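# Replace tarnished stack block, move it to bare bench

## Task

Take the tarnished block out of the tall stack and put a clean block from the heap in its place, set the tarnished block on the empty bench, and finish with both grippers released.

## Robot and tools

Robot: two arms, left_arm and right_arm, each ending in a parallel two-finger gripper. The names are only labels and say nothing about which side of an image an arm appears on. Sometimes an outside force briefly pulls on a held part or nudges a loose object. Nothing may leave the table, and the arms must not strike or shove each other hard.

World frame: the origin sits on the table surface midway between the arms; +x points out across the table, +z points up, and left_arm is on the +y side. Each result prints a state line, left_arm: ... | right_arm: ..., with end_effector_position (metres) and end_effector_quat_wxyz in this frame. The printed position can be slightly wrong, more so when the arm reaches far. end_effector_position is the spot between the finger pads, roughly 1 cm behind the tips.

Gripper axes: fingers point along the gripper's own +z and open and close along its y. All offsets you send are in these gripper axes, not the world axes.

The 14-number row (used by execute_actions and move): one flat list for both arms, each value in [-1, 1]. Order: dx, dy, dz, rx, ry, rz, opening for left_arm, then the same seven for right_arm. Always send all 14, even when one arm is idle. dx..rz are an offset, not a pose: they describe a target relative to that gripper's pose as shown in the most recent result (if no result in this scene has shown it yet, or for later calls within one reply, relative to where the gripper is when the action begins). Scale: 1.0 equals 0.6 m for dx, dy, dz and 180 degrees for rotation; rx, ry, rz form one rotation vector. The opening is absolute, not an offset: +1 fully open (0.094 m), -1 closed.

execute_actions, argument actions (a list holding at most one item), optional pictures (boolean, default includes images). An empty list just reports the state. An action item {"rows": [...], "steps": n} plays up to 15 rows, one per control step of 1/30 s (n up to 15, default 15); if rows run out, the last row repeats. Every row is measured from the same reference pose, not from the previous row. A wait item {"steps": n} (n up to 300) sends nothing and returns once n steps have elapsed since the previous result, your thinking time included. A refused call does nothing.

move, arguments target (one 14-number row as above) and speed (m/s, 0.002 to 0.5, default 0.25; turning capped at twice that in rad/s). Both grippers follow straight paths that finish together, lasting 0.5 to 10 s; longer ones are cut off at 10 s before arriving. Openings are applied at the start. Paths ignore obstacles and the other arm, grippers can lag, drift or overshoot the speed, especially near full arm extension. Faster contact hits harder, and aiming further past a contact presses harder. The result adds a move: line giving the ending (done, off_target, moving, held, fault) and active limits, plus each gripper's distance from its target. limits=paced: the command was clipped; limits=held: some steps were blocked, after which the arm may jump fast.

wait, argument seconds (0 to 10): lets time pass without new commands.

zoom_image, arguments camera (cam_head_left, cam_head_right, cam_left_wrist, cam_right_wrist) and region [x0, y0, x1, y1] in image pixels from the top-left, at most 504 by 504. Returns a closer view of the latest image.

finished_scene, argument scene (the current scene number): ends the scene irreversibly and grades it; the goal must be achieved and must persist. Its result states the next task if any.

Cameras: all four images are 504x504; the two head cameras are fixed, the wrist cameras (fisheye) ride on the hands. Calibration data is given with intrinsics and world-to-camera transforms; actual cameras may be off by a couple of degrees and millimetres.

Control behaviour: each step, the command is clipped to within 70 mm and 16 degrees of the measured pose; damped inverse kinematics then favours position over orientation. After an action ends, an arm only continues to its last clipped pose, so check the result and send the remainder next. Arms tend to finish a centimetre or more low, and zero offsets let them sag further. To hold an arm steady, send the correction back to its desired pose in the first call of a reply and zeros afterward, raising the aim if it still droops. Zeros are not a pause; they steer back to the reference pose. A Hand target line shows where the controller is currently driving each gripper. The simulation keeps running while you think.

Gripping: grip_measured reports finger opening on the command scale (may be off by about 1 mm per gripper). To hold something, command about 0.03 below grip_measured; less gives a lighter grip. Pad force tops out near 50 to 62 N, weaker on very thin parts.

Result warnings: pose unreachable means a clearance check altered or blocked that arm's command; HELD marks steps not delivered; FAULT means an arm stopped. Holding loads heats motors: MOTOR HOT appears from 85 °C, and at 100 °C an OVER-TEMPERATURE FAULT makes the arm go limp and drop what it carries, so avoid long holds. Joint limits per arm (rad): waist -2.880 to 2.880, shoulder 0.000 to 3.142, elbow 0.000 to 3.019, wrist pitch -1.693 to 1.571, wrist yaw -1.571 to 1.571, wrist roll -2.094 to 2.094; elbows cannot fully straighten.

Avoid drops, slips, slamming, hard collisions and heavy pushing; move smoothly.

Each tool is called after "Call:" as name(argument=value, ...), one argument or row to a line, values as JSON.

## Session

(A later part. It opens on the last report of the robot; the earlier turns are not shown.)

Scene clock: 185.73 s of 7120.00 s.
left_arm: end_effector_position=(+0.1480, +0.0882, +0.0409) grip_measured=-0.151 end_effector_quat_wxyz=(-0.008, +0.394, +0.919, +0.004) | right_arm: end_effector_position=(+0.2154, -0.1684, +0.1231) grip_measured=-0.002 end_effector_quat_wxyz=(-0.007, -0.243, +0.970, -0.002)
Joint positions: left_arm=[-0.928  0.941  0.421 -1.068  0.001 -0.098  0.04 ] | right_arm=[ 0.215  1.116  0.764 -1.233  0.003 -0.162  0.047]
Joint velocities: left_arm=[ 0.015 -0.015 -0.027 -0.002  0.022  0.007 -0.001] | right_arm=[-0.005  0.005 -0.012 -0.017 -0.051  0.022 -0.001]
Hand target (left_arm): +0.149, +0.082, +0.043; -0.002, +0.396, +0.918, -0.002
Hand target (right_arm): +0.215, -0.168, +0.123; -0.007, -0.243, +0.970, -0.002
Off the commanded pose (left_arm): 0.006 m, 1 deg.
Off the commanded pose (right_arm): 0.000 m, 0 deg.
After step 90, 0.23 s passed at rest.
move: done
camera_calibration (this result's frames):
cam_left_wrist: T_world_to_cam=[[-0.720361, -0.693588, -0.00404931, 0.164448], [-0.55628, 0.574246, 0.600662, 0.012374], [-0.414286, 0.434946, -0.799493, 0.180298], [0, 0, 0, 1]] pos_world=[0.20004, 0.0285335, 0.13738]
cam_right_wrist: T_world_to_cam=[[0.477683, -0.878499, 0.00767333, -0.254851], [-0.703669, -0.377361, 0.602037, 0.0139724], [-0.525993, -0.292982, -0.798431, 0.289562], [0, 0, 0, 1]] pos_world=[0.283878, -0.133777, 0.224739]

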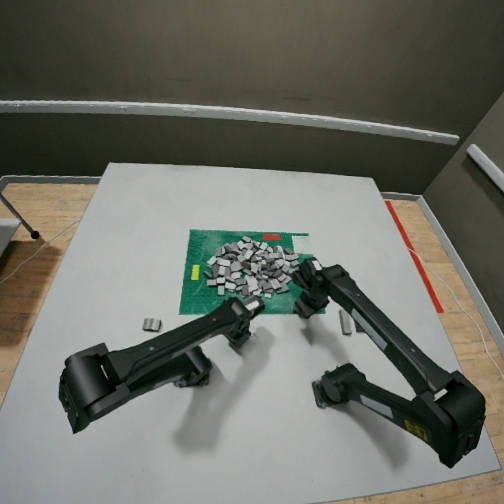

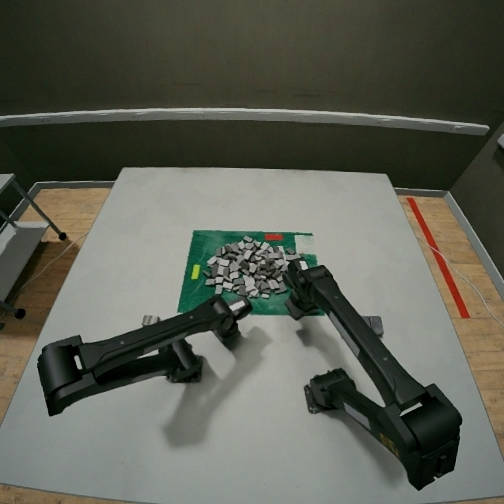

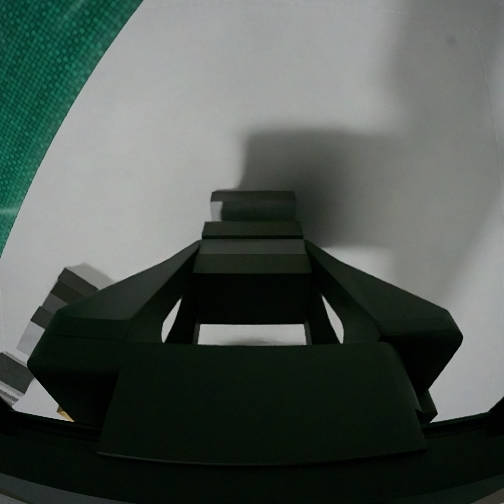

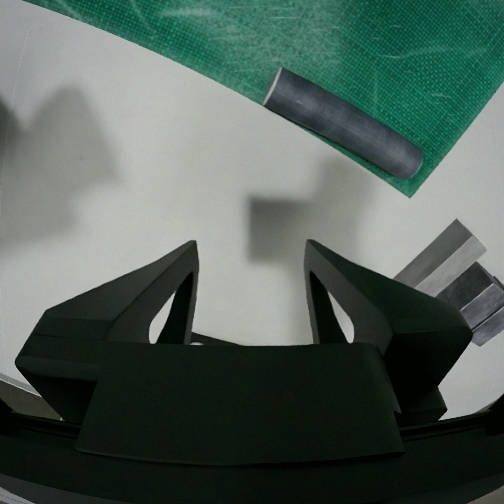

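Call:
move(
  target=[-0.011,-0.002,0.018,0,-0.006,0,-0.21,0,0,0,0,0,0,0],
  speed=0.04,
)

Scene clock: 188.97 s of 7120.00 s.
left_arm: end_effector_position=(+0.1493, +0.0865, +0.0292) grip_measured=-0.151 end_effector_quat_wxyz=(-0.004, +0.394, +0.919, +0.002) | right_arm: end_effector_position=(+0.2154, -0.1684, +0.1231) grip_measured=-0.002 end_effector_quat_wxyz=(-0.007, -0.243, +0.970, -0.002)
Joint positions: left_arm=[-0.928  0.97   0.4   -1.009  0.001 -0.098  0.04 ] | right_arm=[ 0.215  1.116  0.764 -1.233  0.003 -0.162  0.047]
Joint velocities: left_arm=[-0.005 -0.005 -0.002 -0.007 -0.037  0.007  0.   ] | right_arm=[ 0.005  0.005  0.007  0.002  0.022  0.022 -0.   ]
Hand target (left_arm): +0.152, +0.083, +0.030; +0.001, +0.394, +0.919, +0.000
Hand target (right_arm): +0.215, -0.168, +0.123; -0.007, -0.243, +0.970, -0.002
Off the commanded pose (left_arm): 0.004 m, 1 deg.
Off the commanded pose (right_arm): 0.000 m, 0 deg.
move: done
camera_calibration (this result's frames):
cam_left_wrist: T_world_to_cam=[[-0.720343, -0.693611, -0.00322828, 0.164148], [-0.559229, 0.578016, 0.594274, 0.0214638], [-0.410329, 0.429886, -0.804256, 0.172276], [0, 0, 0, 1]] pos_world=[0.200935, 0.027389, 0.126329]
cam_right_wrist: T_world_to_cam=[[0.477683, -0.878499, 0.00767333, -0.254851], [-0.703669, -0.377361, 0.602037, 0.0139724], [-0.525993, -0.292982, -0.798431, 0.289562], [0, 0, 0, 1]] pos_world=[0.283878, -0.133777, 0.224739]

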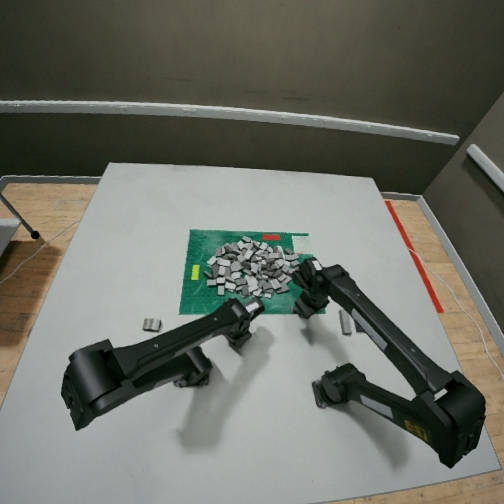

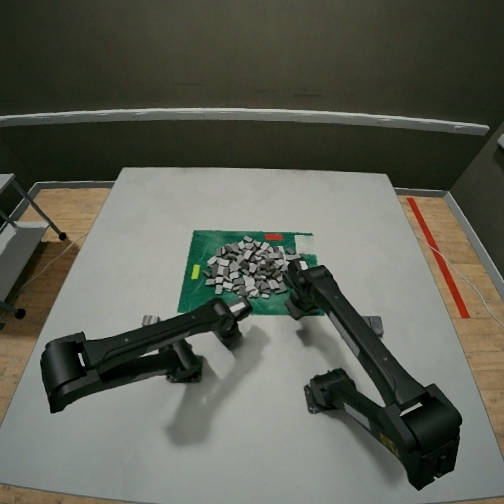

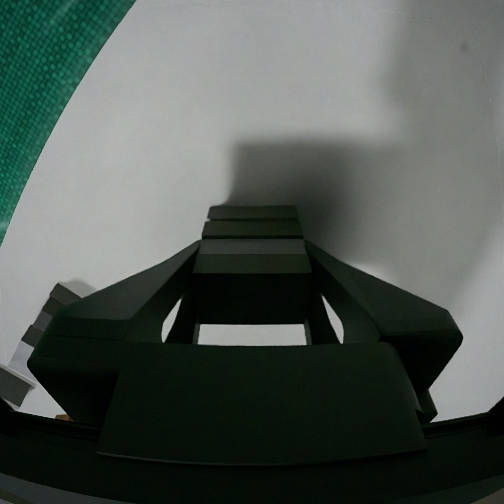

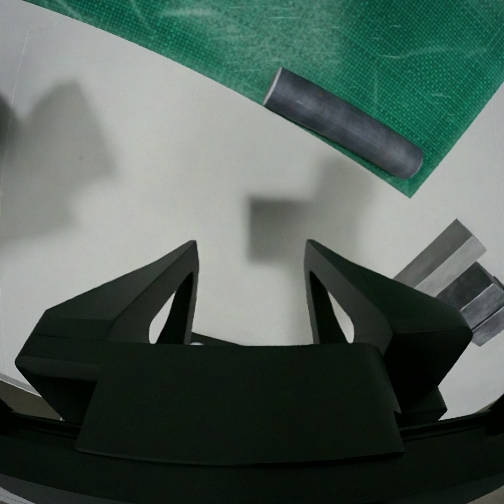

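Call:
move(
  target=[-0.007,0,0.009,0,-0.004,0,-0.21,0,0,0,0,0,0,0],
  speed=0.02,
)

Call:
zoom_image(
  camera="cam_left_wrist",
  region=[180,190,330,290],
)

Scene clock: 194.43 s of 7120.00 s.
left_arm: end_effector_position=(+0.1492, +0.0867, +0.0249) grip_measured=-0.151 end_effector_quat_wxyz=(-0.003, +0.394, +0.919, +0.001) | right_arm: end_effector_position=(+0.2154, -0.1684, +0.1231) grip_measured=-0.002 end_effector_quat_wxyz=(-0.007, -0.243, +0.970, -0.002)
Joint positions: left_arm=[-0.928  0.977  0.39  -0.989  0.001 -0.098  0.04 ] | right_arm=[ 0.215  1.116  0.764 -1.233  0.003 -0.162  0.047]
Joint velocities: left_arm=[ 0.005 -0.005  0.002 -0.007 -0.007 -0.007  0.   ] | right_arm=[-0.005 -0.015 -0.002  0.012  0.037 -0.007  0.   ]
Hand target (left_arm): +0.152, +0.084, +0.024; +0.001, +0.394, +0.919, -0.001
Hand target (right_arm): +0.215, -0.168, +0.123; -0.007, -0.243, +0.970, -0.002
Off the commanded pose (left_arm): 0.005 m, 1 deg.
Off the commanded pose (right_arm): 0.000 m, 0 deg.
After step 90, 1.77 s passed at rest.
move: done
camera_calibration (this result's frames):
cam_left_wrist: T_world_to_cam=[[-0.720336, -0.693619, -0.00287635, 0.16415], [-0.560483, 0.579619, 0.591524, 0.0239335], [-0.408625, 0.427709, -0.806282, 0.168656], [0, 0, 0, 1]] pos_world=[0.200575, 0.0278499, 0.122299]
cam_right_wrist: T_world_to_cam=[[0.477683, -0.878499, 0.00767333, -0.254851], [-0.703669, -0.377361, 0.602037, 0.0139724], [-0.525993, -0.292982, -0.798431, 0.289562], [0, 0, 0, 1]] pos_world=[0.283878, -0.133777, 0.224739]

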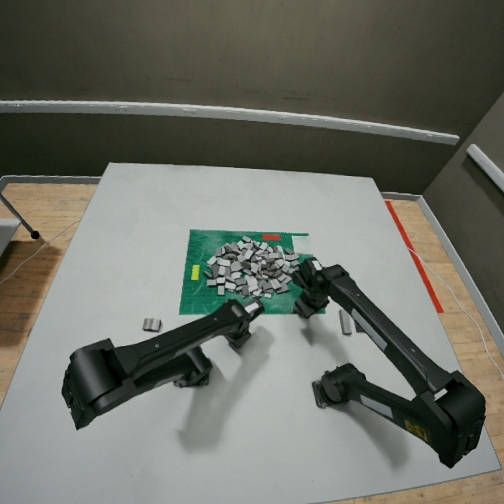

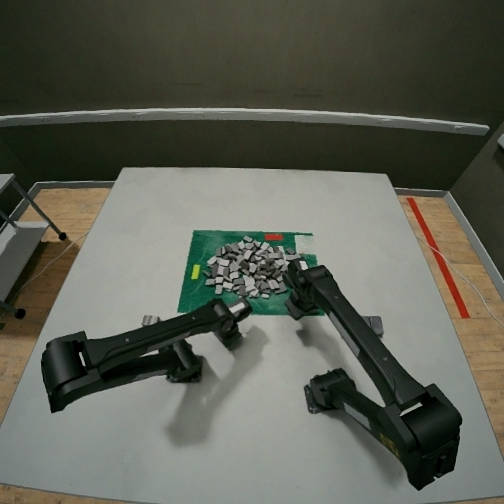

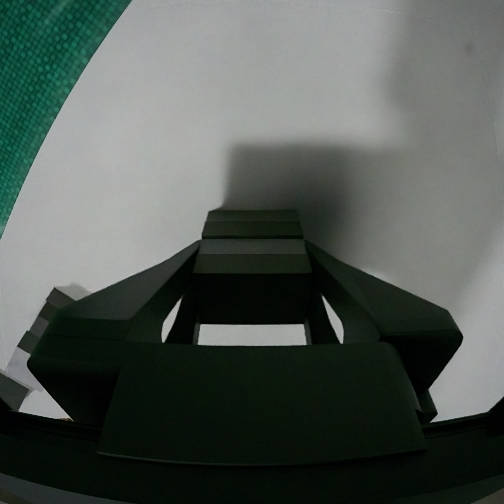

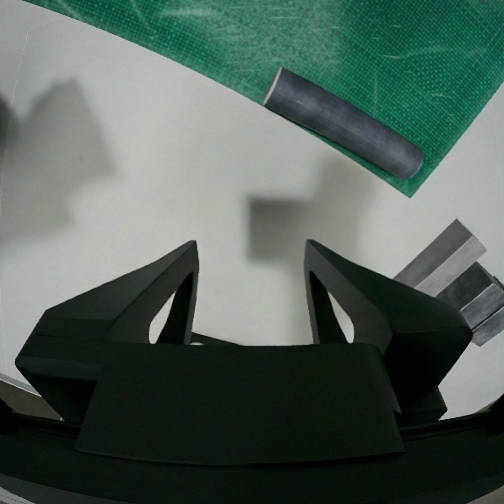

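Region (180, 190, 330, 290) of cam_left_wrist's 504x504 image, scaled by 3.360, with more detail than that image has.

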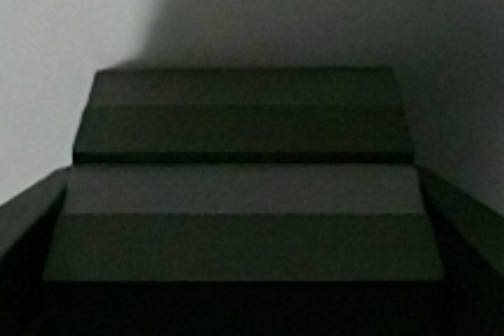

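Call:
execute_actions(
  actions=[
    {"rows":[[0,0,0,0,0,0,0.05,0,0,0,0,0,0,0]],"steps":10},
  ],
  pictures=false,
)

Call:
execute_actions(
  actions=[
    {"rows":[[-0.003,0,0.024,0,0,0,0.05,0,0,0,0,0,0,0]],"steps":15},
  ],
  pictures=false,
)

Call:
execute_actions(
  actions=[
    {"rows":[[0,0,0,0,0,0,-0.21,0,0,0,0,0,0,0]],"steps":12},
  ],
  pictures=false,
)

Call:
move(
  target=[-0.003,0.017,-0.004,0,0,-0.012,-0.21,0,0,0,0,0,0,0],
  speed=0.02,
)

Call:
execute_actions(
  actions=[
    {"rows":[[0,0,0,0,0,0,0.5,0,0,0,0,0,0,0]],"steps":15},
  ],
  pictures=false,
)

Call:
move(
  target=[-0.025,0,-0.17,0,-0.02,0,0.5,0,0,0,0,0,0,0],
)

Scene clock: 204.30 s of 7120.00 s.
left_arm: end_effector_position=(+0.1492, +0.0867, +0.0249) grip_measured=+0.048 end_effector_quat_wxyz=(-0.003, +0.394, +0.919, +0.001) | right_arm: end_effector_position=(+0.2154, -0.1684, +0.1231) grip_measured=-0.002 end_effector_quat_wxyz=(-0.007, -0.243, +0.970, -0.002)
Joint positions: left_arm=[-0.928  0.977  0.39  -0.989  0.001 -0.098  0.049] | right_arm=[ 0.215  1.116  0.764 -1.233  0.003 -0.162  0.047]
Joint velocities: left_arm=[-0.005 -0.005 -0.002  0.002 -0.051  0.022  0.001] | right_arm=[-0.005 -0.005  0.002 -0.007  0.022 -0.007 -0.001]
Hand target (left_arm): +0.149, +0.087, +0.025; -0.003, +0.394, +0.919, +0.001
Hand target (right_arm): +0.215, -0.168, +0.123; -0.007, -0.243, +0.970, -0.002
Off the commanded pose (left_arm): 0.000 m, 0 deg.
Off the commanded pose (right_arm): 0.000 m, 0 deg.
Steps of this call (steps 1 to 90: nothing new was sent; then 6.53 s passed at rest; steps 91 to 100: all 10 steps of this action). Readings (end_effector_position):
91: left_arm (+0.1492, +0.0867, +0.0249) | right_arm (+0.2154, -0.1684, +0.1231)
92: left_arm (+0.1492, +0.0867, +0.0249) | right_arm (+0.2154, -0.1684, +0.1231)
94: left_arm (+0.1492, +0.0867, +0.0249) | right_arm (+0.2154, -0.1684, +0.1231)
98: left_arm (+0.1492, +0.0867, +0.0249) | right_arm (+0.2154, -0.1684, +0.1231)
100: the state above

Scene clock: 204.80 s of 7120.00 s.
left_arm: end_effector_position=(+0.1495, +0.0863, +0.0118) grip_measured=+0.048 end_effector_quat_wxyz=(-0.004, +0.394, +0.919, +0.002) | right_arm: end_effector_position=(+0.2154, -0.1684, +0.1231) grip_measured=-0.002 end_effector_quat_wxyz=(-0.007, -0.243, +0.970, -0.002)
Joint positions: left_arm=[-0.928  1.02   0.37  -0.93   0.001 -0.098  0.049] | right_arm=[ 0.215  1.116  0.764 -1.233  0.003 -0.162  0.047]
Joint velocities: left_arm=[ 0.005 -0.015 -0.007  0.007 -0.007  0.022  0.001] | right_arm=[ 0.005 -0.005 -0.002 -0.027 -0.037  0.007  0.   ]
Hand target (left_arm): +0.150, +0.085, +0.011; -0.003, +0.394, +0.919, +0.001
Hand target (right_arm): +0.215, -0.168, +0.123; -0.007, -0.243, +0.970, -0.002
Off the commanded pose (left_arm): 0.002 m, 0 deg.
Off the commanded pose (right_arm): 0.000 m, 0 deg.
Steps of this call (steps 1 to 15: all 15 steps of this action). Readings (end_effector_position):
1: left_arm (+0.1499, +0.0858, +0.0238) | right_arm (+0.2154, -0.1684, +0.1231)
2: left_arm (+0.1509, +0.0845, +0.0216) | right_arm (+0.2154, -0.1684, +0.1231)
4: left_arm (+0.1506, +0.0848, +0.0168) | right_arm (+0.2154, -0.1684, +0.1231)
8: left_arm (+0.1491, +0.0868, +0.0119) | right_arm (+0.2154, -0.1684, +0.1231)
15: the state above

Scene clock: 205.20 s of 7120.00 s.
left_arm: end_effector_position=(+0.1494, +0.0862, +0.0118) grip_measured=-0.151 end_effector_quat_wxyz=(-0.004, +0.394, +0.919, +0.001) | right_arm: end_effector_position=(+0.2154, -0.1684, +0.1231) grip_measured=-0.002 end_effector_quat_wxyz=(-0.007, -0.243, +0.970, -0.002)
Joint positions: left_arm=[-0.928  1.02   0.37  -0.93   0.001 -0.098  0.04 ] | right_arm=[ 0.215  1.116  0.764 -1.233  0.003 -0.162  0.047]
Joint velocities: left_arm=[-0.005 -0.005  0.017 -0.007 -0.051  0.007  0.001] | right_arm=[-0.005 -0.015 -0.002 -0.002  0.051  0.022 -0.   ]
Hand target (left_arm): +0.149, +0.086, +0.012; -0.004, +0.394, +0.919, +0.002
Hand target (right_arm): +0.215, -0.168, +0.123; -0.007, -0.243, +0.970, -0.002
Off the commanded pose (left_arm): 0.000 m, 0 deg.
Off the commanded pose (right_arm): 0.000 m, 0 deg.
Steps of this call (steps 1 to 12: all 12 steps of this action). Readings (end_effector_position):
1: left_arm (+0.1495, +0.0863, +0.0118) | right_arm (+0.2154, -0.1684, +0.1231)
2: left_arm (+0.1494, +0.0862, +0.0118) | right_arm (+0.2154, -0.1684, +0.1231)
4: left_arm (+0.1494, +0.0862, +0.0118) | right_arm (+0.2154, -0.1684, +0.1231)
8: left_arm (+0.1494, +0.0862, +0.0118) | right_arm (+0.2154, -0.1684, +0.1231)
12: the state above

Scene clock: 206.60 s of 7120.00 s.
left_arm: end_effector_position=(+0.1550, +0.0908, +0.0118) grip_measured=-0.151 end_effector_quat_wxyz=(-0.004, +0.379, +0.926, +0.001) | right_arm: end_effector_position=(+0.2154, -0.1684, +0.1231) grip_measured=-0.002 end_effector_quat_wxyz=(-0.007, -0.243, +0.970, -0.002)
Joint positions: left_arm=[-0.889  1.02   0.37  -0.93   0.001 -0.091  0.04 ] | right_arm=[ 0.215  1.116  0.764 -1.233  0.003 -0.162  0.047]
Joint velocities: left_arm=[-0.005 -0.005 -0.007  0.012  0.007 -0.037 -0.   ] | right_arm=[ 0.005  0.005  0.002 -0.007 -0.066 -0.022  0.   ]
Hand target (left_arm): +0.158, +0.092, +0.014; -0.005, +0.376, +0.927, +0.001
Hand target (right_arm): +0.215, -0.168, +0.123; -0.007, -0.243, +0.970, -0.002
Off the commanded pose (left_arm): 0.004 m, 0 deg.
Off the commanded pose (right_arm): 0.000 m, 0 deg.
move: done
camera_calibration (this result's frames):
cam_left_wrist: T_world_to_cam=[[-0.697476, -0.716603, -0.00278587, 0.169722], [-0.577477, 0.559753, 0.594303, 0.0369256], [-0.42432, 0.416121, -0.804236, 0.162171], [0, 0, 0, 1]] pos_world=[0.208513, 0.0334711, 0.108952]
cam_right_wrist: T_world_to_cam=[[0.477683, -0.878499, 0.00767333, -0.254851], [-0.703669, -0.377361, 0.602037, 0.0139724], [-0.525993, -0.292982, -0.798431, 0.289562], [0, 0, 0, 1]] pos_world=[0.283878, -0.133777, 0.224739]

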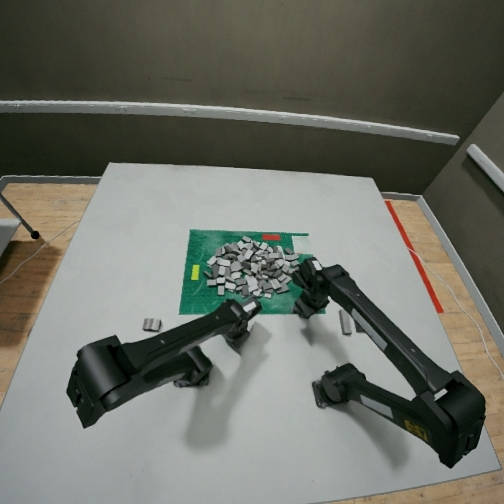

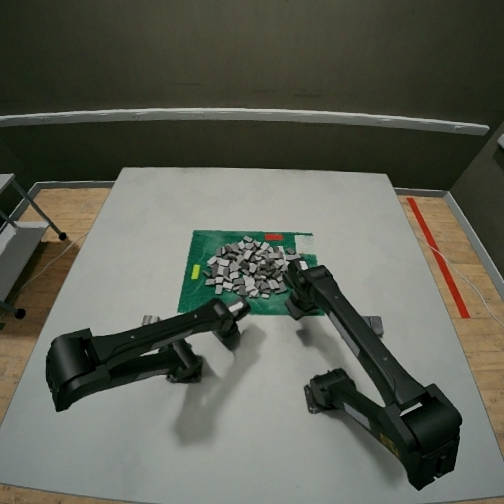

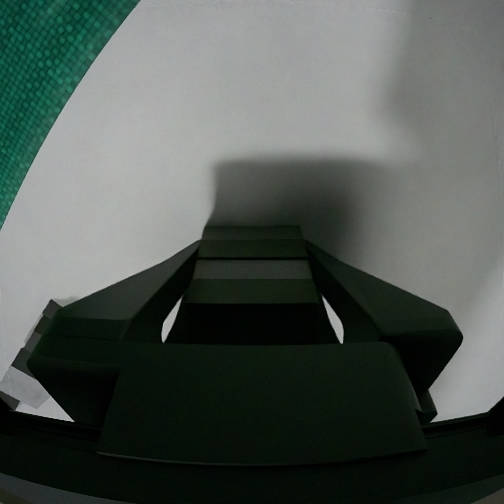

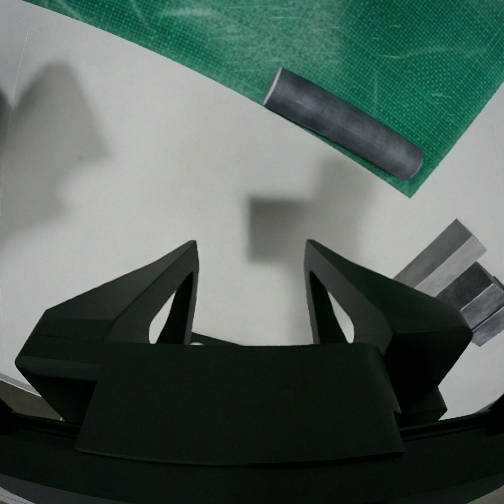

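Scene clock: 207.10 s of 7120.00 s.
left_arm: end_effector_position=(+0.1550, +0.0908, +0.0118) grip_measured=+0.498 end_effector_quat_wxyz=(-0.004, +0.379, +0.926, +0.001) | right_arm: end_effector_position=(+0.2154, -0.1684, +0.1231) grip_measured=-0.002 end_effector_quat_wxyz=(-0.007, -0.243, +0.970, -0.002)
Joint positions: left_arm=[-0.889  1.02   0.37  -0.93   0.001 -0.091  0.07 ] | right_arm=[ 0.215  1.116  0.764 -1.233  0.003 -0.162  0.047]
Joint velocities: left_arm=[-0.005  0.005 -0.002 -0.017 -0.022 -0.007  0.   ] | right_arm=[-0.015 -0.005 -0.027  0.007  0.037  0.007  0.001]
Hand target (left_arm): +0.155, +0.091, +0.012; -0.004, +0.379, +0.926, +0.001
Hand target (right_arm): +0.215, -0.168, +0.123; -0.007, -0.243, +0.970, -0.002
Off the commanded pose (left_arm): 0.000 m, 0 deg.
Off the commanded pose (right_arm): 0.000 m, 0 deg.
Steps of this call (steps 1 to 15: all 15 steps of this action). Readings (end_effector_position):
1: left_arm (+0.1550, +0.0908, +0.0118) | right_arm (+0.2154, -0.1684, +0.1231)
2: left_arm (+0.1550, +0.0908, +0.0118) | right_arm (+0.2154, -0.1684, +0.1231)
4: left_arm (+0.1550, +0.0908, +0.0118) | right_arm (+0.2154, -0.1684, +0.1231)
8: left_arm (+0.1550, +0.0908, +0.0118) | right_arm (+0.2154, -0.1684, +0.1231)
15: the state above

Scene clock: 208.27 s of 7120.00 s.
left_arm: end_effector_position=(+0.1572, +0.0889, +0.0983) grip_measured=+0.498 end_effector_quat_wxyz=(+0.009, +0.379, +0.926, -0.004) | right_arm: end_effector_position=(+0.2154, -0.1684, +0.1231) grip_measured=-0.002 end_effector_quat_wxyz=(-0.007, -0.243, +0.970, -0.002)
Joint positions: left_arm=[-0.889  0.828  0.532 -1.254 -0.001 -0.091  0.07 ] | right_arm=[ 0.215  1.116  0.764 -1.233  0.003 -0.162  0.047]
Joint velocities: left_arm=[ 0.005 -0.005  0.017  0.032  0.037 -0.007 -0.   ] | right_arm=[-0.005  0.015 -0.022 -0.012 -0.066 -0.066 -0.   ]
Hand target (left_arm): +0.166, +0.081, +0.113; +0.025, +0.378, +0.925, -0.010
Hand target (right_arm): +0.215, -0.168, +0.123; -0.007, -0.243, +0.970, -0.002
Off the commanded pose (left_arm): 0.020 m, 2 deg.
Off the commanded pose (right_arm): 0.000 m, 0 deg.
move: off_target (left_arm)
camera_calibration (this result's frames):
cam_left_wrist: T_world_to_cam=[[-0.697414, -0.716665, -0.00221615, 0.170017], [-0.589703, 0.572099, 0.570046, -0.00887018], [-0.407265, 0.398865, -0.82161, 0.233956], [0, 0, 0, 1]] pos_world=[0.208623, 0.0336033, 0.197653]
cam_right_wrist: T_world_to_cam=[[0.477683, -0.878499, 0.00767333, -0.254851], [-0.703669, -0.377361, 0.602037, 0.0139724], [-0.525993, -0.292982, -0.798431, 0.289562], [0, 0, 0, 1]] pos_world=[0.283878, -0.133777, 0.224739]

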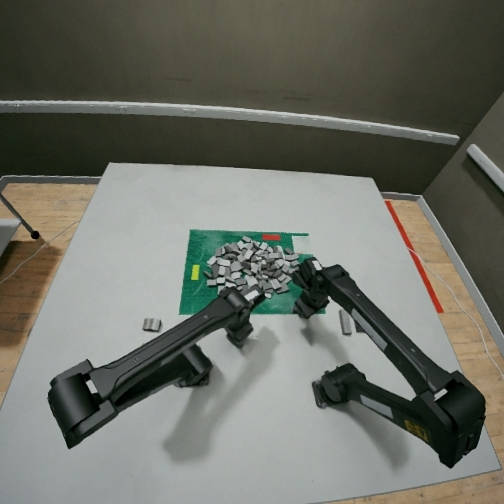

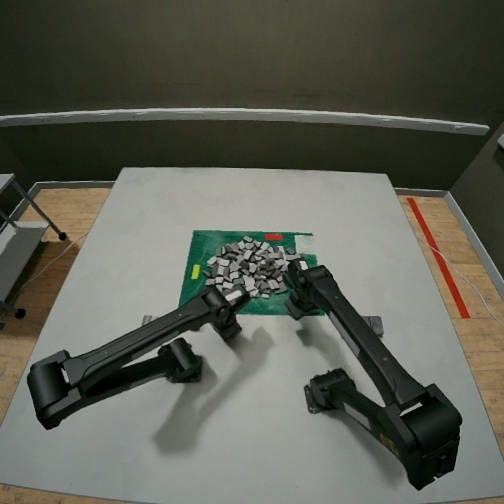

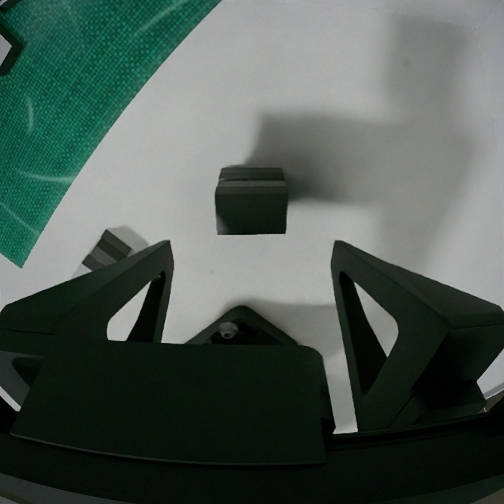

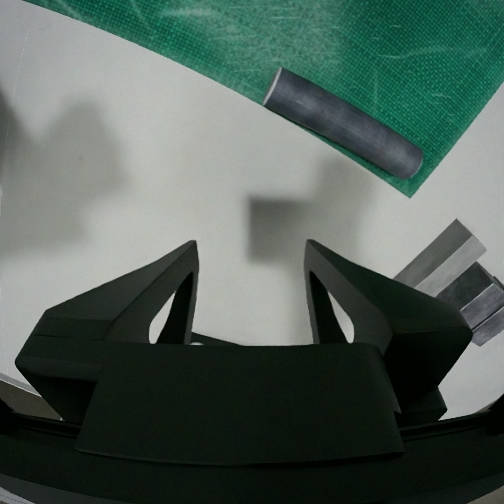

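Call:
move(
  target=[0.1,0.205,0.02,0,0,-0.247,0.4,0,0,0,0,0,0,0],
)

Scene clock: 213.90 s of 7120.00 s.
left_arm: end_effector_position=(+0.1956, +0.2163, +0.0848) grip_measured=+0.402 end_effector_quat_wxyz=(+0.002, -0.001, +1.000, -0.011) | right_arm: end_effector_position=(+0.2154, -0.1684, +0.1231) grip_measured=-0.002 end_effector_quat_wxyz=(-0.007, -0.243, +0.970, -0.002)
Joint positions: left_arm=[-0.088  0.753  0.465 -1.279  0.022 -0.07   0.066] | right_arm=[ 0.215  1.116  0.764 -1.233  0.003 -0.162  0.047]
Joint velocities: left_arm=[-0.005 -0.005  0.007 -0.002 -0.007  0.022  0.001] | right_arm=[-0.015 -0.015 -0.002 -0.012 -0.022 -0.037  0.   ]
Hand target (left_arm): +0.197, +0.217, +0.083; +0.002, +0.000, +1.000, -0.013
Hand target (right_arm): +0.215, -0.168, +0.123; -0.007, -0.243, +0.970, -0.002
Off the commanded pose (left_arm): 0.006 m, 1 deg.
Off the commanded pose (right_arm): 0.000 m, 0 deg.
After step 90, 0.73 s passed at rest.
move: done
camera_calibration (this result's frames):
cam_left_wrist: T_world_to_cam=[[0.00742833, -0.9998, 0.0185926, 0.209705], [-0.811491, 0.00483741, 0.584344, 0.11342], [-0.584317, -0.0194284, -0.811293, 0.312012], [0, 0, 0, 1]] pos_world=[0.272796, 0.215176, 0.182957]
cam_right_wrist: T_world_to_cam=[[0.477683, -0.878499, 0.00767333, -0.254851], [-0.703669, -0.377361, 0.602037, 0.0139724], [-0.525993, -0.292982, -0.798431, 0.289562], [0, 0, 0, 1]] pos_world=[0.283878, -0.133777, 0.224739]

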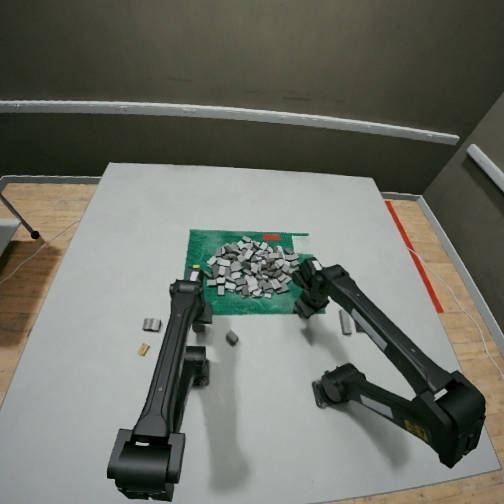

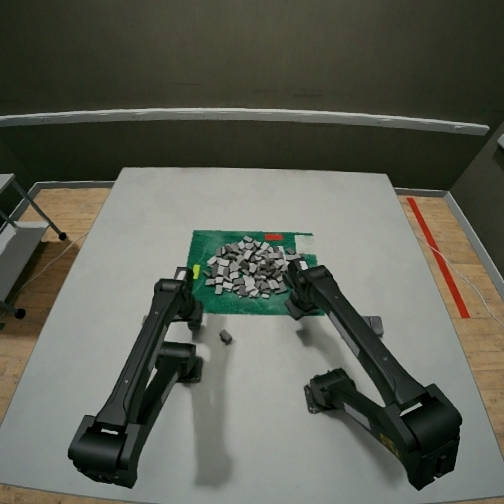

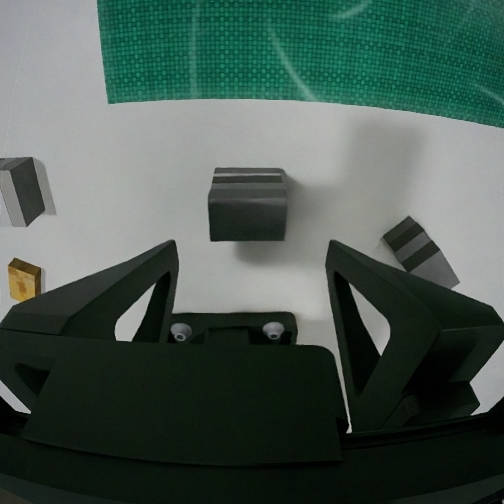

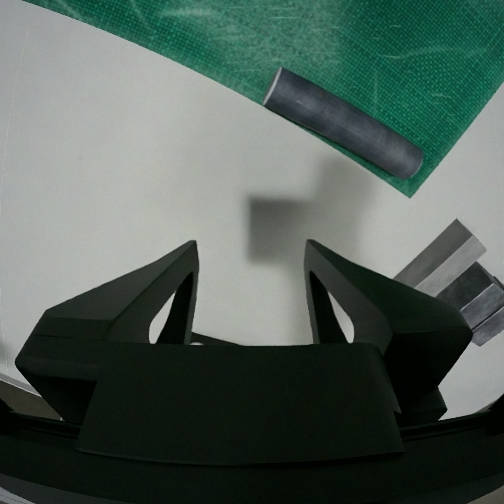

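Call:
move(
  target=[0.002,0,0.124,-0.009,0,0,0.2,0,0,0,0,0,0,0],
  speed=0.12,
)

Call:
execute_actions(
  actions=[
    {"rows":[[0,0,0,0,0,0,-0.21,0,0,0,0,0,0,0]],"steps":15},
  ],
  pictures=false,
)

Call:
move(
  target=[-0.06,0,-0.2,0,-0.03,0,-0.21,0,0,0,0,0,0,0],
  speed=0.15,
)

Scene clock: 221.20 s of 7120.00 s.
left_arm: end_effector_position=(+0.1934, +0.2161, +0.0113) grip_measured=+0.202 end_effector_quat_wxyz=(-0.001, -0.003, +1.000, +0.002) | right_arm: end_effector_position=(+0.2154, -0.1684, +0.1231) grip_measured=-0.002 end_effector_quat_wxyz=(-0.007, -0.243, +0.970, -0.002)
Joint positions: left_arm=[-0.117  0.903  0.312 -0.982 -0.003 -0.103  0.056] | right_arm=[ 0.215  1.116  0.764 -1.233  0.003 -0.162  0.047]
Joint velocities: left_arm=[-0.005 -0.005 -0.007 -0.002 -0.007 -0.051 -0.   ] | right_arm=[ 0.015 -0.015 -0.002  0.002 -0.037 -0.022  0.   ]
Hand target (left_arm): +0.195, +0.214, +0.011; +0.001, -0.001, +1.000, +0.003
Hand target (right_arm): +0.215, -0.168, +0.123; -0.007, -0.243, +0.970, -0.002
Off the commanded pose (left_arm): 0.002 m, 0 deg.
Off the commanded pose (right_arm): 0.000 m, 0 deg.
After step 90, 3.23 s passed at rest.
move: done
camera_calibration (this result's frames):
cam_left_wrist: T_world_to_cam=[[0.0113005, -0.999916, -0.00640939, 0.210436], [-0.807998, -0.0129073, 0.589043, 0.15774], [-0.589076, -0.00147772, -0.808076, 0.248025], [0, 0, 0, 1]] pos_world=[0.271181, 0.212821, 0.108856]
cam_right_wrist: T_world_to_cam=[[0.477683, -0.878499, 0.00767333, -0.254851], [-0.703669, -0.377361, 0.602037, 0.0139724], [-0.525993, -0.292982, -0.798431, 0.289562], [0, 0, 0, 1]] pos_world=[0.283878, -0.133777, 0.224739]

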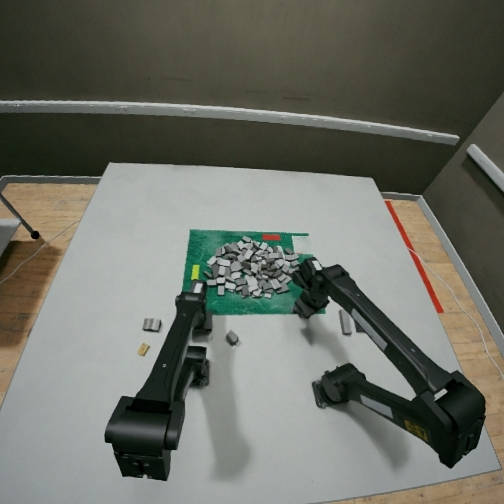

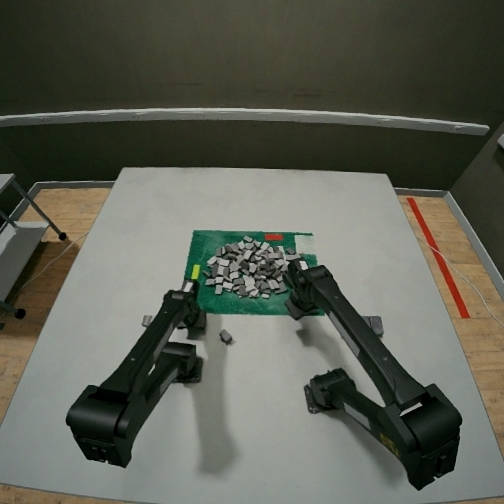

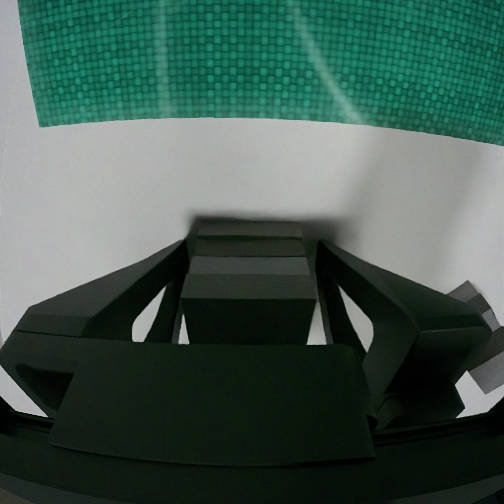

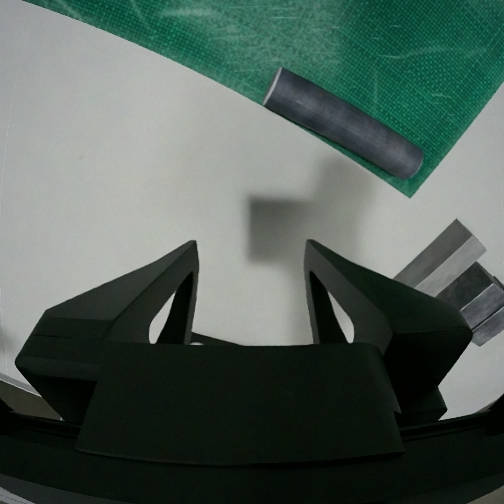

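Scene clock: 221.70 s of 7120.00 s.
left_arm: end_effector_position=(+0.1934, +0.2163, +0.0113) grip_measured=-0.151 end_effector_quat_wxyz=(-0.001, -0.003, +1.000, +0.002) | right_arm: end_effector_position=(+0.2154, -0.1684, +0.1231) grip_measured=-0.002 end_effector_quat_wxyz=(-0.007, -0.243, +0.970, -0.002)
Joint positions: left_arm=[-0.117  0.903  0.312 -0.982 -0.004 -0.103  0.04 ] | right_arm=[ 0.215  1.116  0.764 -1.233  0.003 -0.162  0.047]
Joint velocities: left_arm=[-0.015 -0.015  0.002 -0.017 -0.095 -0.007 -0.   ] | right_arm=[ 0.005 -0.005  0.002 -0.002 -0.11   0.022 -0.   ]
Hand target (left_arm): +0.193, +0.216, +0.011; -0.001, -0.003, +1.000, +0.002
Hand target (right_arm): +0.215, -0.168, +0.123; -0.007, -0.243, +0.970, -0.002
Off the commanded pose (left_arm): 0.000 m, 0 deg.
Off the commanded pose (right_arm): 0.000 m, 0 deg.
Steps of this call (steps 1 to 15: all 15 steps of this action). Readings (end_effector_position):
1: left_arm (+0.1934, +0.2161, +0.0113) | right_arm (+0.2154, -0.1684, +0.1231)
2: left_arm (+0.1934, +0.2163, +0.0113) | right_arm (+0.2154, -0.1684, +0.1231)
4: left_arm (+0.1934, +0.2163, +0.0113) | right_arm (+0.2154, -0.1684, +0.1231)
8: left_arm (+0.1934, +0.2163, +0.0113) | right_arm (+0.2154, -0.1684, +0.1231)
15: the state above

Scene clock: 223.13 s of 7120.00 s.
left_arm: end_effector_position=(+0.2073, +0.2161, +0.1021) grip_measured=-0.151 end_effector_quat_wxyz=(+0.009, -0.002, +1.000, +0.004) | right_arm: end_effector_position=(+0.2154, -0.1684, +0.1231) grip_measured=-0.002 end_effector_quat_wxyz=(-0.007, -0.243, +0.970, -0.002)
Joint positions: left_arm=[-0.117  0.768  0.518 -1.303 -0.011 -0.101  0.04 ] | right_arm=[ 0.215  1.116  0.764 -1.233  0.003 -0.162  0.047]
Joint velocities: left_arm=[-0.005 -0.015 -0.037 -0.002 -0.007 -0.022 -0.   ] | right_arm=[-0.015 -0.005 -0.002 -0.012  0.007 -0.007 -0.   ]
Hand target (left_arm): +0.228, +0.217, +0.130; +0.046, -0.004, +0.999, +0.003
Hand target (right_arm): +0.215, -0.168, +0.123; -0.007, -0.243, +0.970, -0.002
Off the commanded pose (left_arm): 0.037 m, 4 deg.
Off the commanded pose (right_arm): 0.000 m, 0 deg.
move: off_target (left_arm)
camera_calibration (this result's frames):
cam_left_wrist: T_world_to_cam=[[0.00964988, -0.999879, -0.0122016, 0.211832], [-0.820363, -0.0148933, 0.571649, 0.120241], [-0.571761, 0.00449343, -0.820408, 0.325991], [0, 0, 0, 1]] pos_world=[0.282986, 0.212132, 0.201294]
cam_right_wrist: T_world_to_cam=[[0.477683, -0.878499, 0.00767333, -0.254851], [-0.703669, -0.377361, 0.602037, 0.0139724], [-0.525993, -0.292982, -0.798431, 0.289562], [0, 0, 0, 1]] pos_world=[0.283878, -0.133777, 0.224739]

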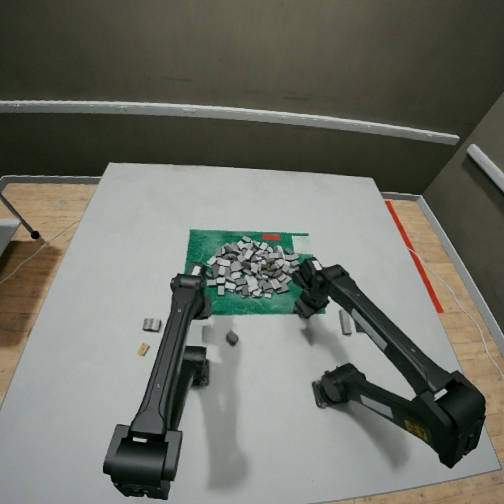

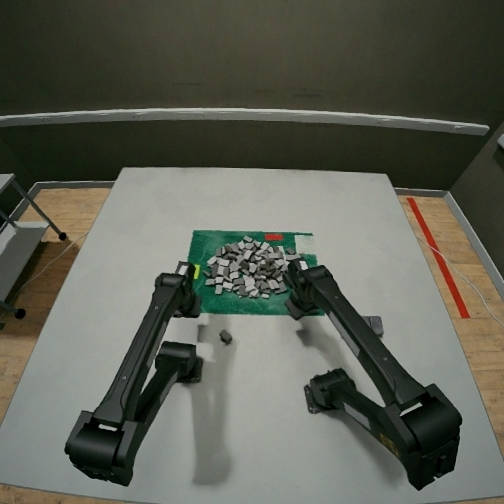

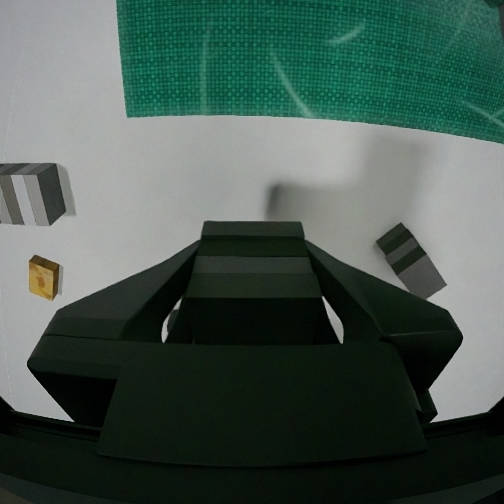

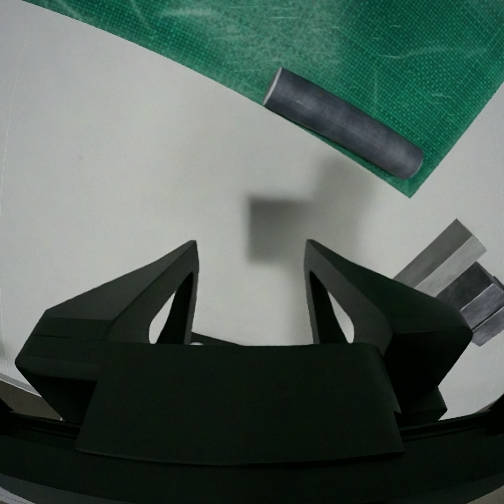

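Call:
move(
  target=[0.065,-0.235,-0.03,0,-0.02,0.25,-0.21,0,0,0,0,0,0,0],
  speed=0.2,
)

Scene clock: 228.63 s of 7120.00 s.
left_arm: end_effector_position=(+0.1544, +0.1002, +0.0915) grip_measured=-0.151 end_effector_quat_wxyz=(+0.005, +0.372, +0.928, +0.032) | right_arm: end_effector_position=(+0.2154, -0.1684, +0.1231) grip_measured=-0.002 end_effector_quat_wxyz=(-0.007, -0.243, +0.970, -0.002)
Joint positions: left_arm=[-0.919  0.837  0.517 -1.273 -0.062 -0.135  0.04 ] | right_arm=[ 0.215  1.116  0.764 -1.233  0.003 -0.162  0.047]
Joint velocities: left_arm=[-0.015 -0.005 -0.012 -0.002 -0.066 -0.037 -0.001] | right_arm=[-0.015 -0.005 -0.002 -0.002 -0.051 -0.007 -0.   ]
Hand target (left_arm): +0.171, +0.077, +0.118; +0.041, +0.381, +0.924, +0.015
Hand target (right_arm): +0.215, -0.168, +0.123; -0.007, -0.243, +0.970, -0.002
Off the commanded pose (left_arm): 0.039 m, 5 deg.
Off the commanded pose (right_arm): 0.000 m, 0 deg.
After step 90, 0.10 s passed at rest.
move: off_target (left_arm)
camera_calibration (this result's frames):
cam_left_wrist: T_world_to_cam=[[-0.686586, -0.72392, -0.0673691, 0.181188], [-0.60915, 0.52219, 0.59687, -0.00759073], [-0.396907, 0.450841, -0.799505, 0.213936], [0, 0, 0, 1]] pos_world=[0.204689, 0.0386783, 0.18778]
cam_right_wrist: T_world_to_cam=[[0.477683, -0.878499, 0.00767333, -0.254851], [-0.703669, -0.377361, 0.602037, 0.0139724], [-0.525993, -0.292982, -0.798431, 0.289562], [0, 0, 0, 1]] pos_world=[0.283878, -0.133777, 0.224739]

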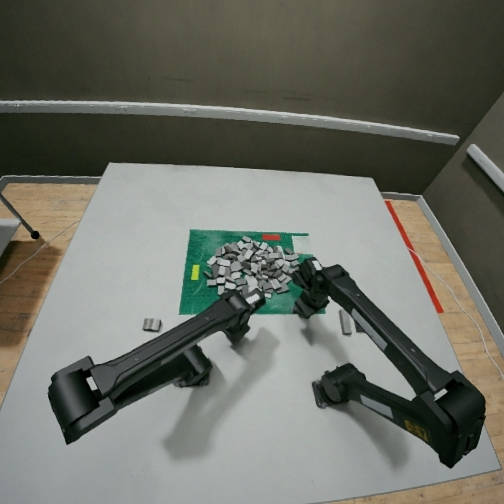

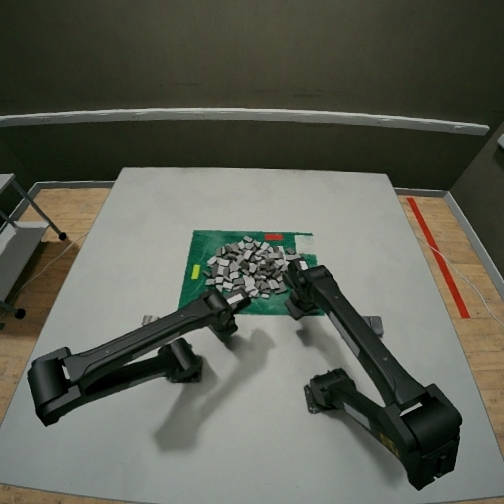

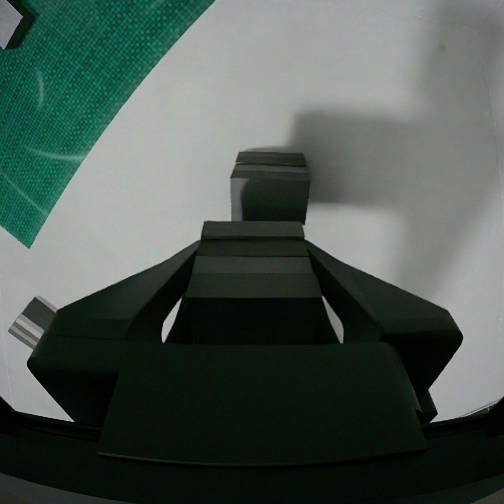

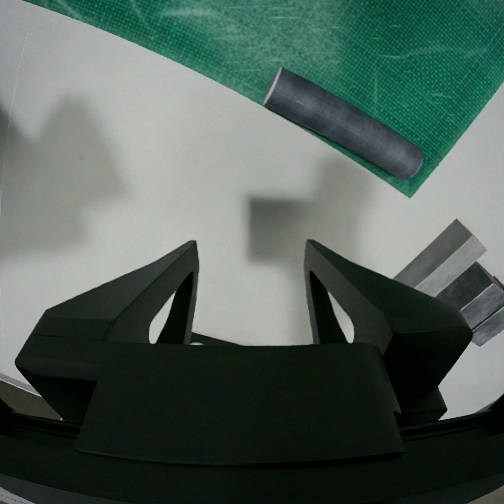

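Call:
move(
  target=[-0.018,-0.011,0.038,0.022,-0.01,0.004,-0.21,0,0,0,0,0,0,0],
  speed=0.05,
)

Scene clock: 232.87 s of 7120.00 s.
left_arm: end_effector_position=(+0.1527, +0.0927, +0.0652) grip_measured=-0.151 end_effector_quat_wxyz=(+0.000, +0.380, +0.925, +0.000) | right_arm: end_effector_position=(+0.2154, -0.1684, +0.1231) grip_measured=-0.002 end_effector_quat_wxyz=(-0.007, -0.243, +0.970, -0.002)
Joint positions: left_arm=[-0.894  0.874  0.46  -1.158 -0.001 -0.094  0.04 ] | right_arm=[ 0.215  1.116  0.764 -1.233  0.003 -0.162  0.047]
Joint velocities: left_arm=[-0.005 -0.005 -0.002  0.012 -0.037  0.037  0.   ] | right_arm=[ 0.005 -0.005  0.007 -0.007 -0.022  0.022 -0.   ]
Hand target (left_arm): +0.158, +0.089, +0.068; +0.007, +0.378, +0.926, -0.006
Hand target (right_arm): +0.215, -0.168, +0.123; -0.007, -0.243, +0.970, -0.002
Off the commanded pose (left_arm): 0.007 m, 1 deg.
Off the commanded pose (right_arm): 0.000 m, 0 deg.
After step 90, 0.20 s passed at rest.
move: done
camera_calibration (this result's frames):
cam_left_wrist: T_world_to_cam=[[-0.699096, -0.715015, -0.00422525, 0.169842], [-0.580565, 0.56417, 0.587074, 0.00342554], [-0.417383, 0.412874, -0.809522, 0.202891], [0, 0, 0, 1]] pos_world=[0.205408, 0.0357385, 0.162951]
cam_right_wrist: T_world_to_cam=[[0.477683, -0.878499, 0.00767333, -0.254851], [-0.703669, -0.377361, 0.602037, 0.0139724], [-0.525993, -0.292982, -0.798431, 0.289562], [0, 0, 0, 1]] pos_world=[0.283878, -0.133777, 0.224739]

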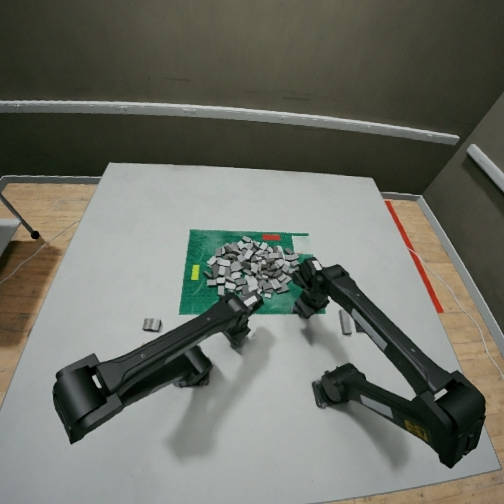

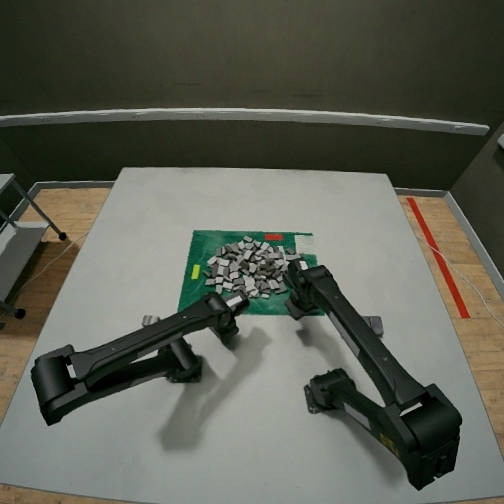

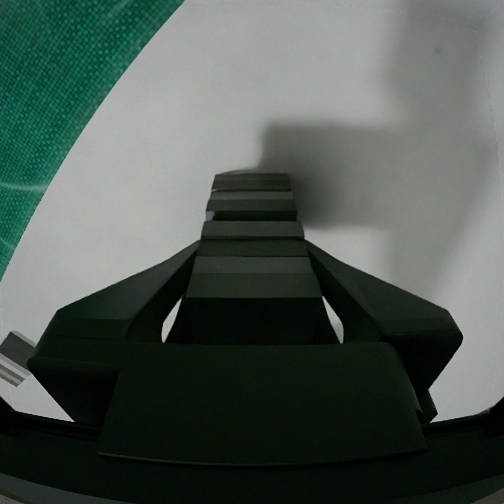

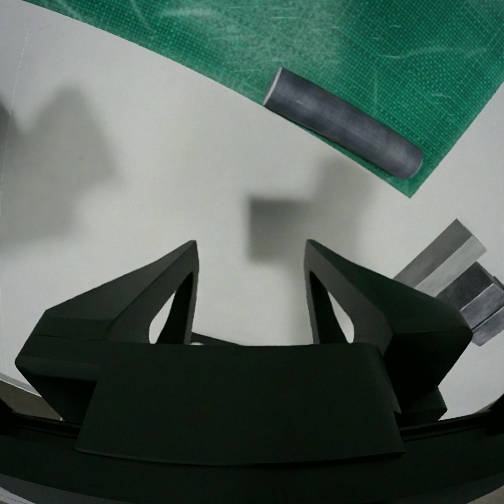

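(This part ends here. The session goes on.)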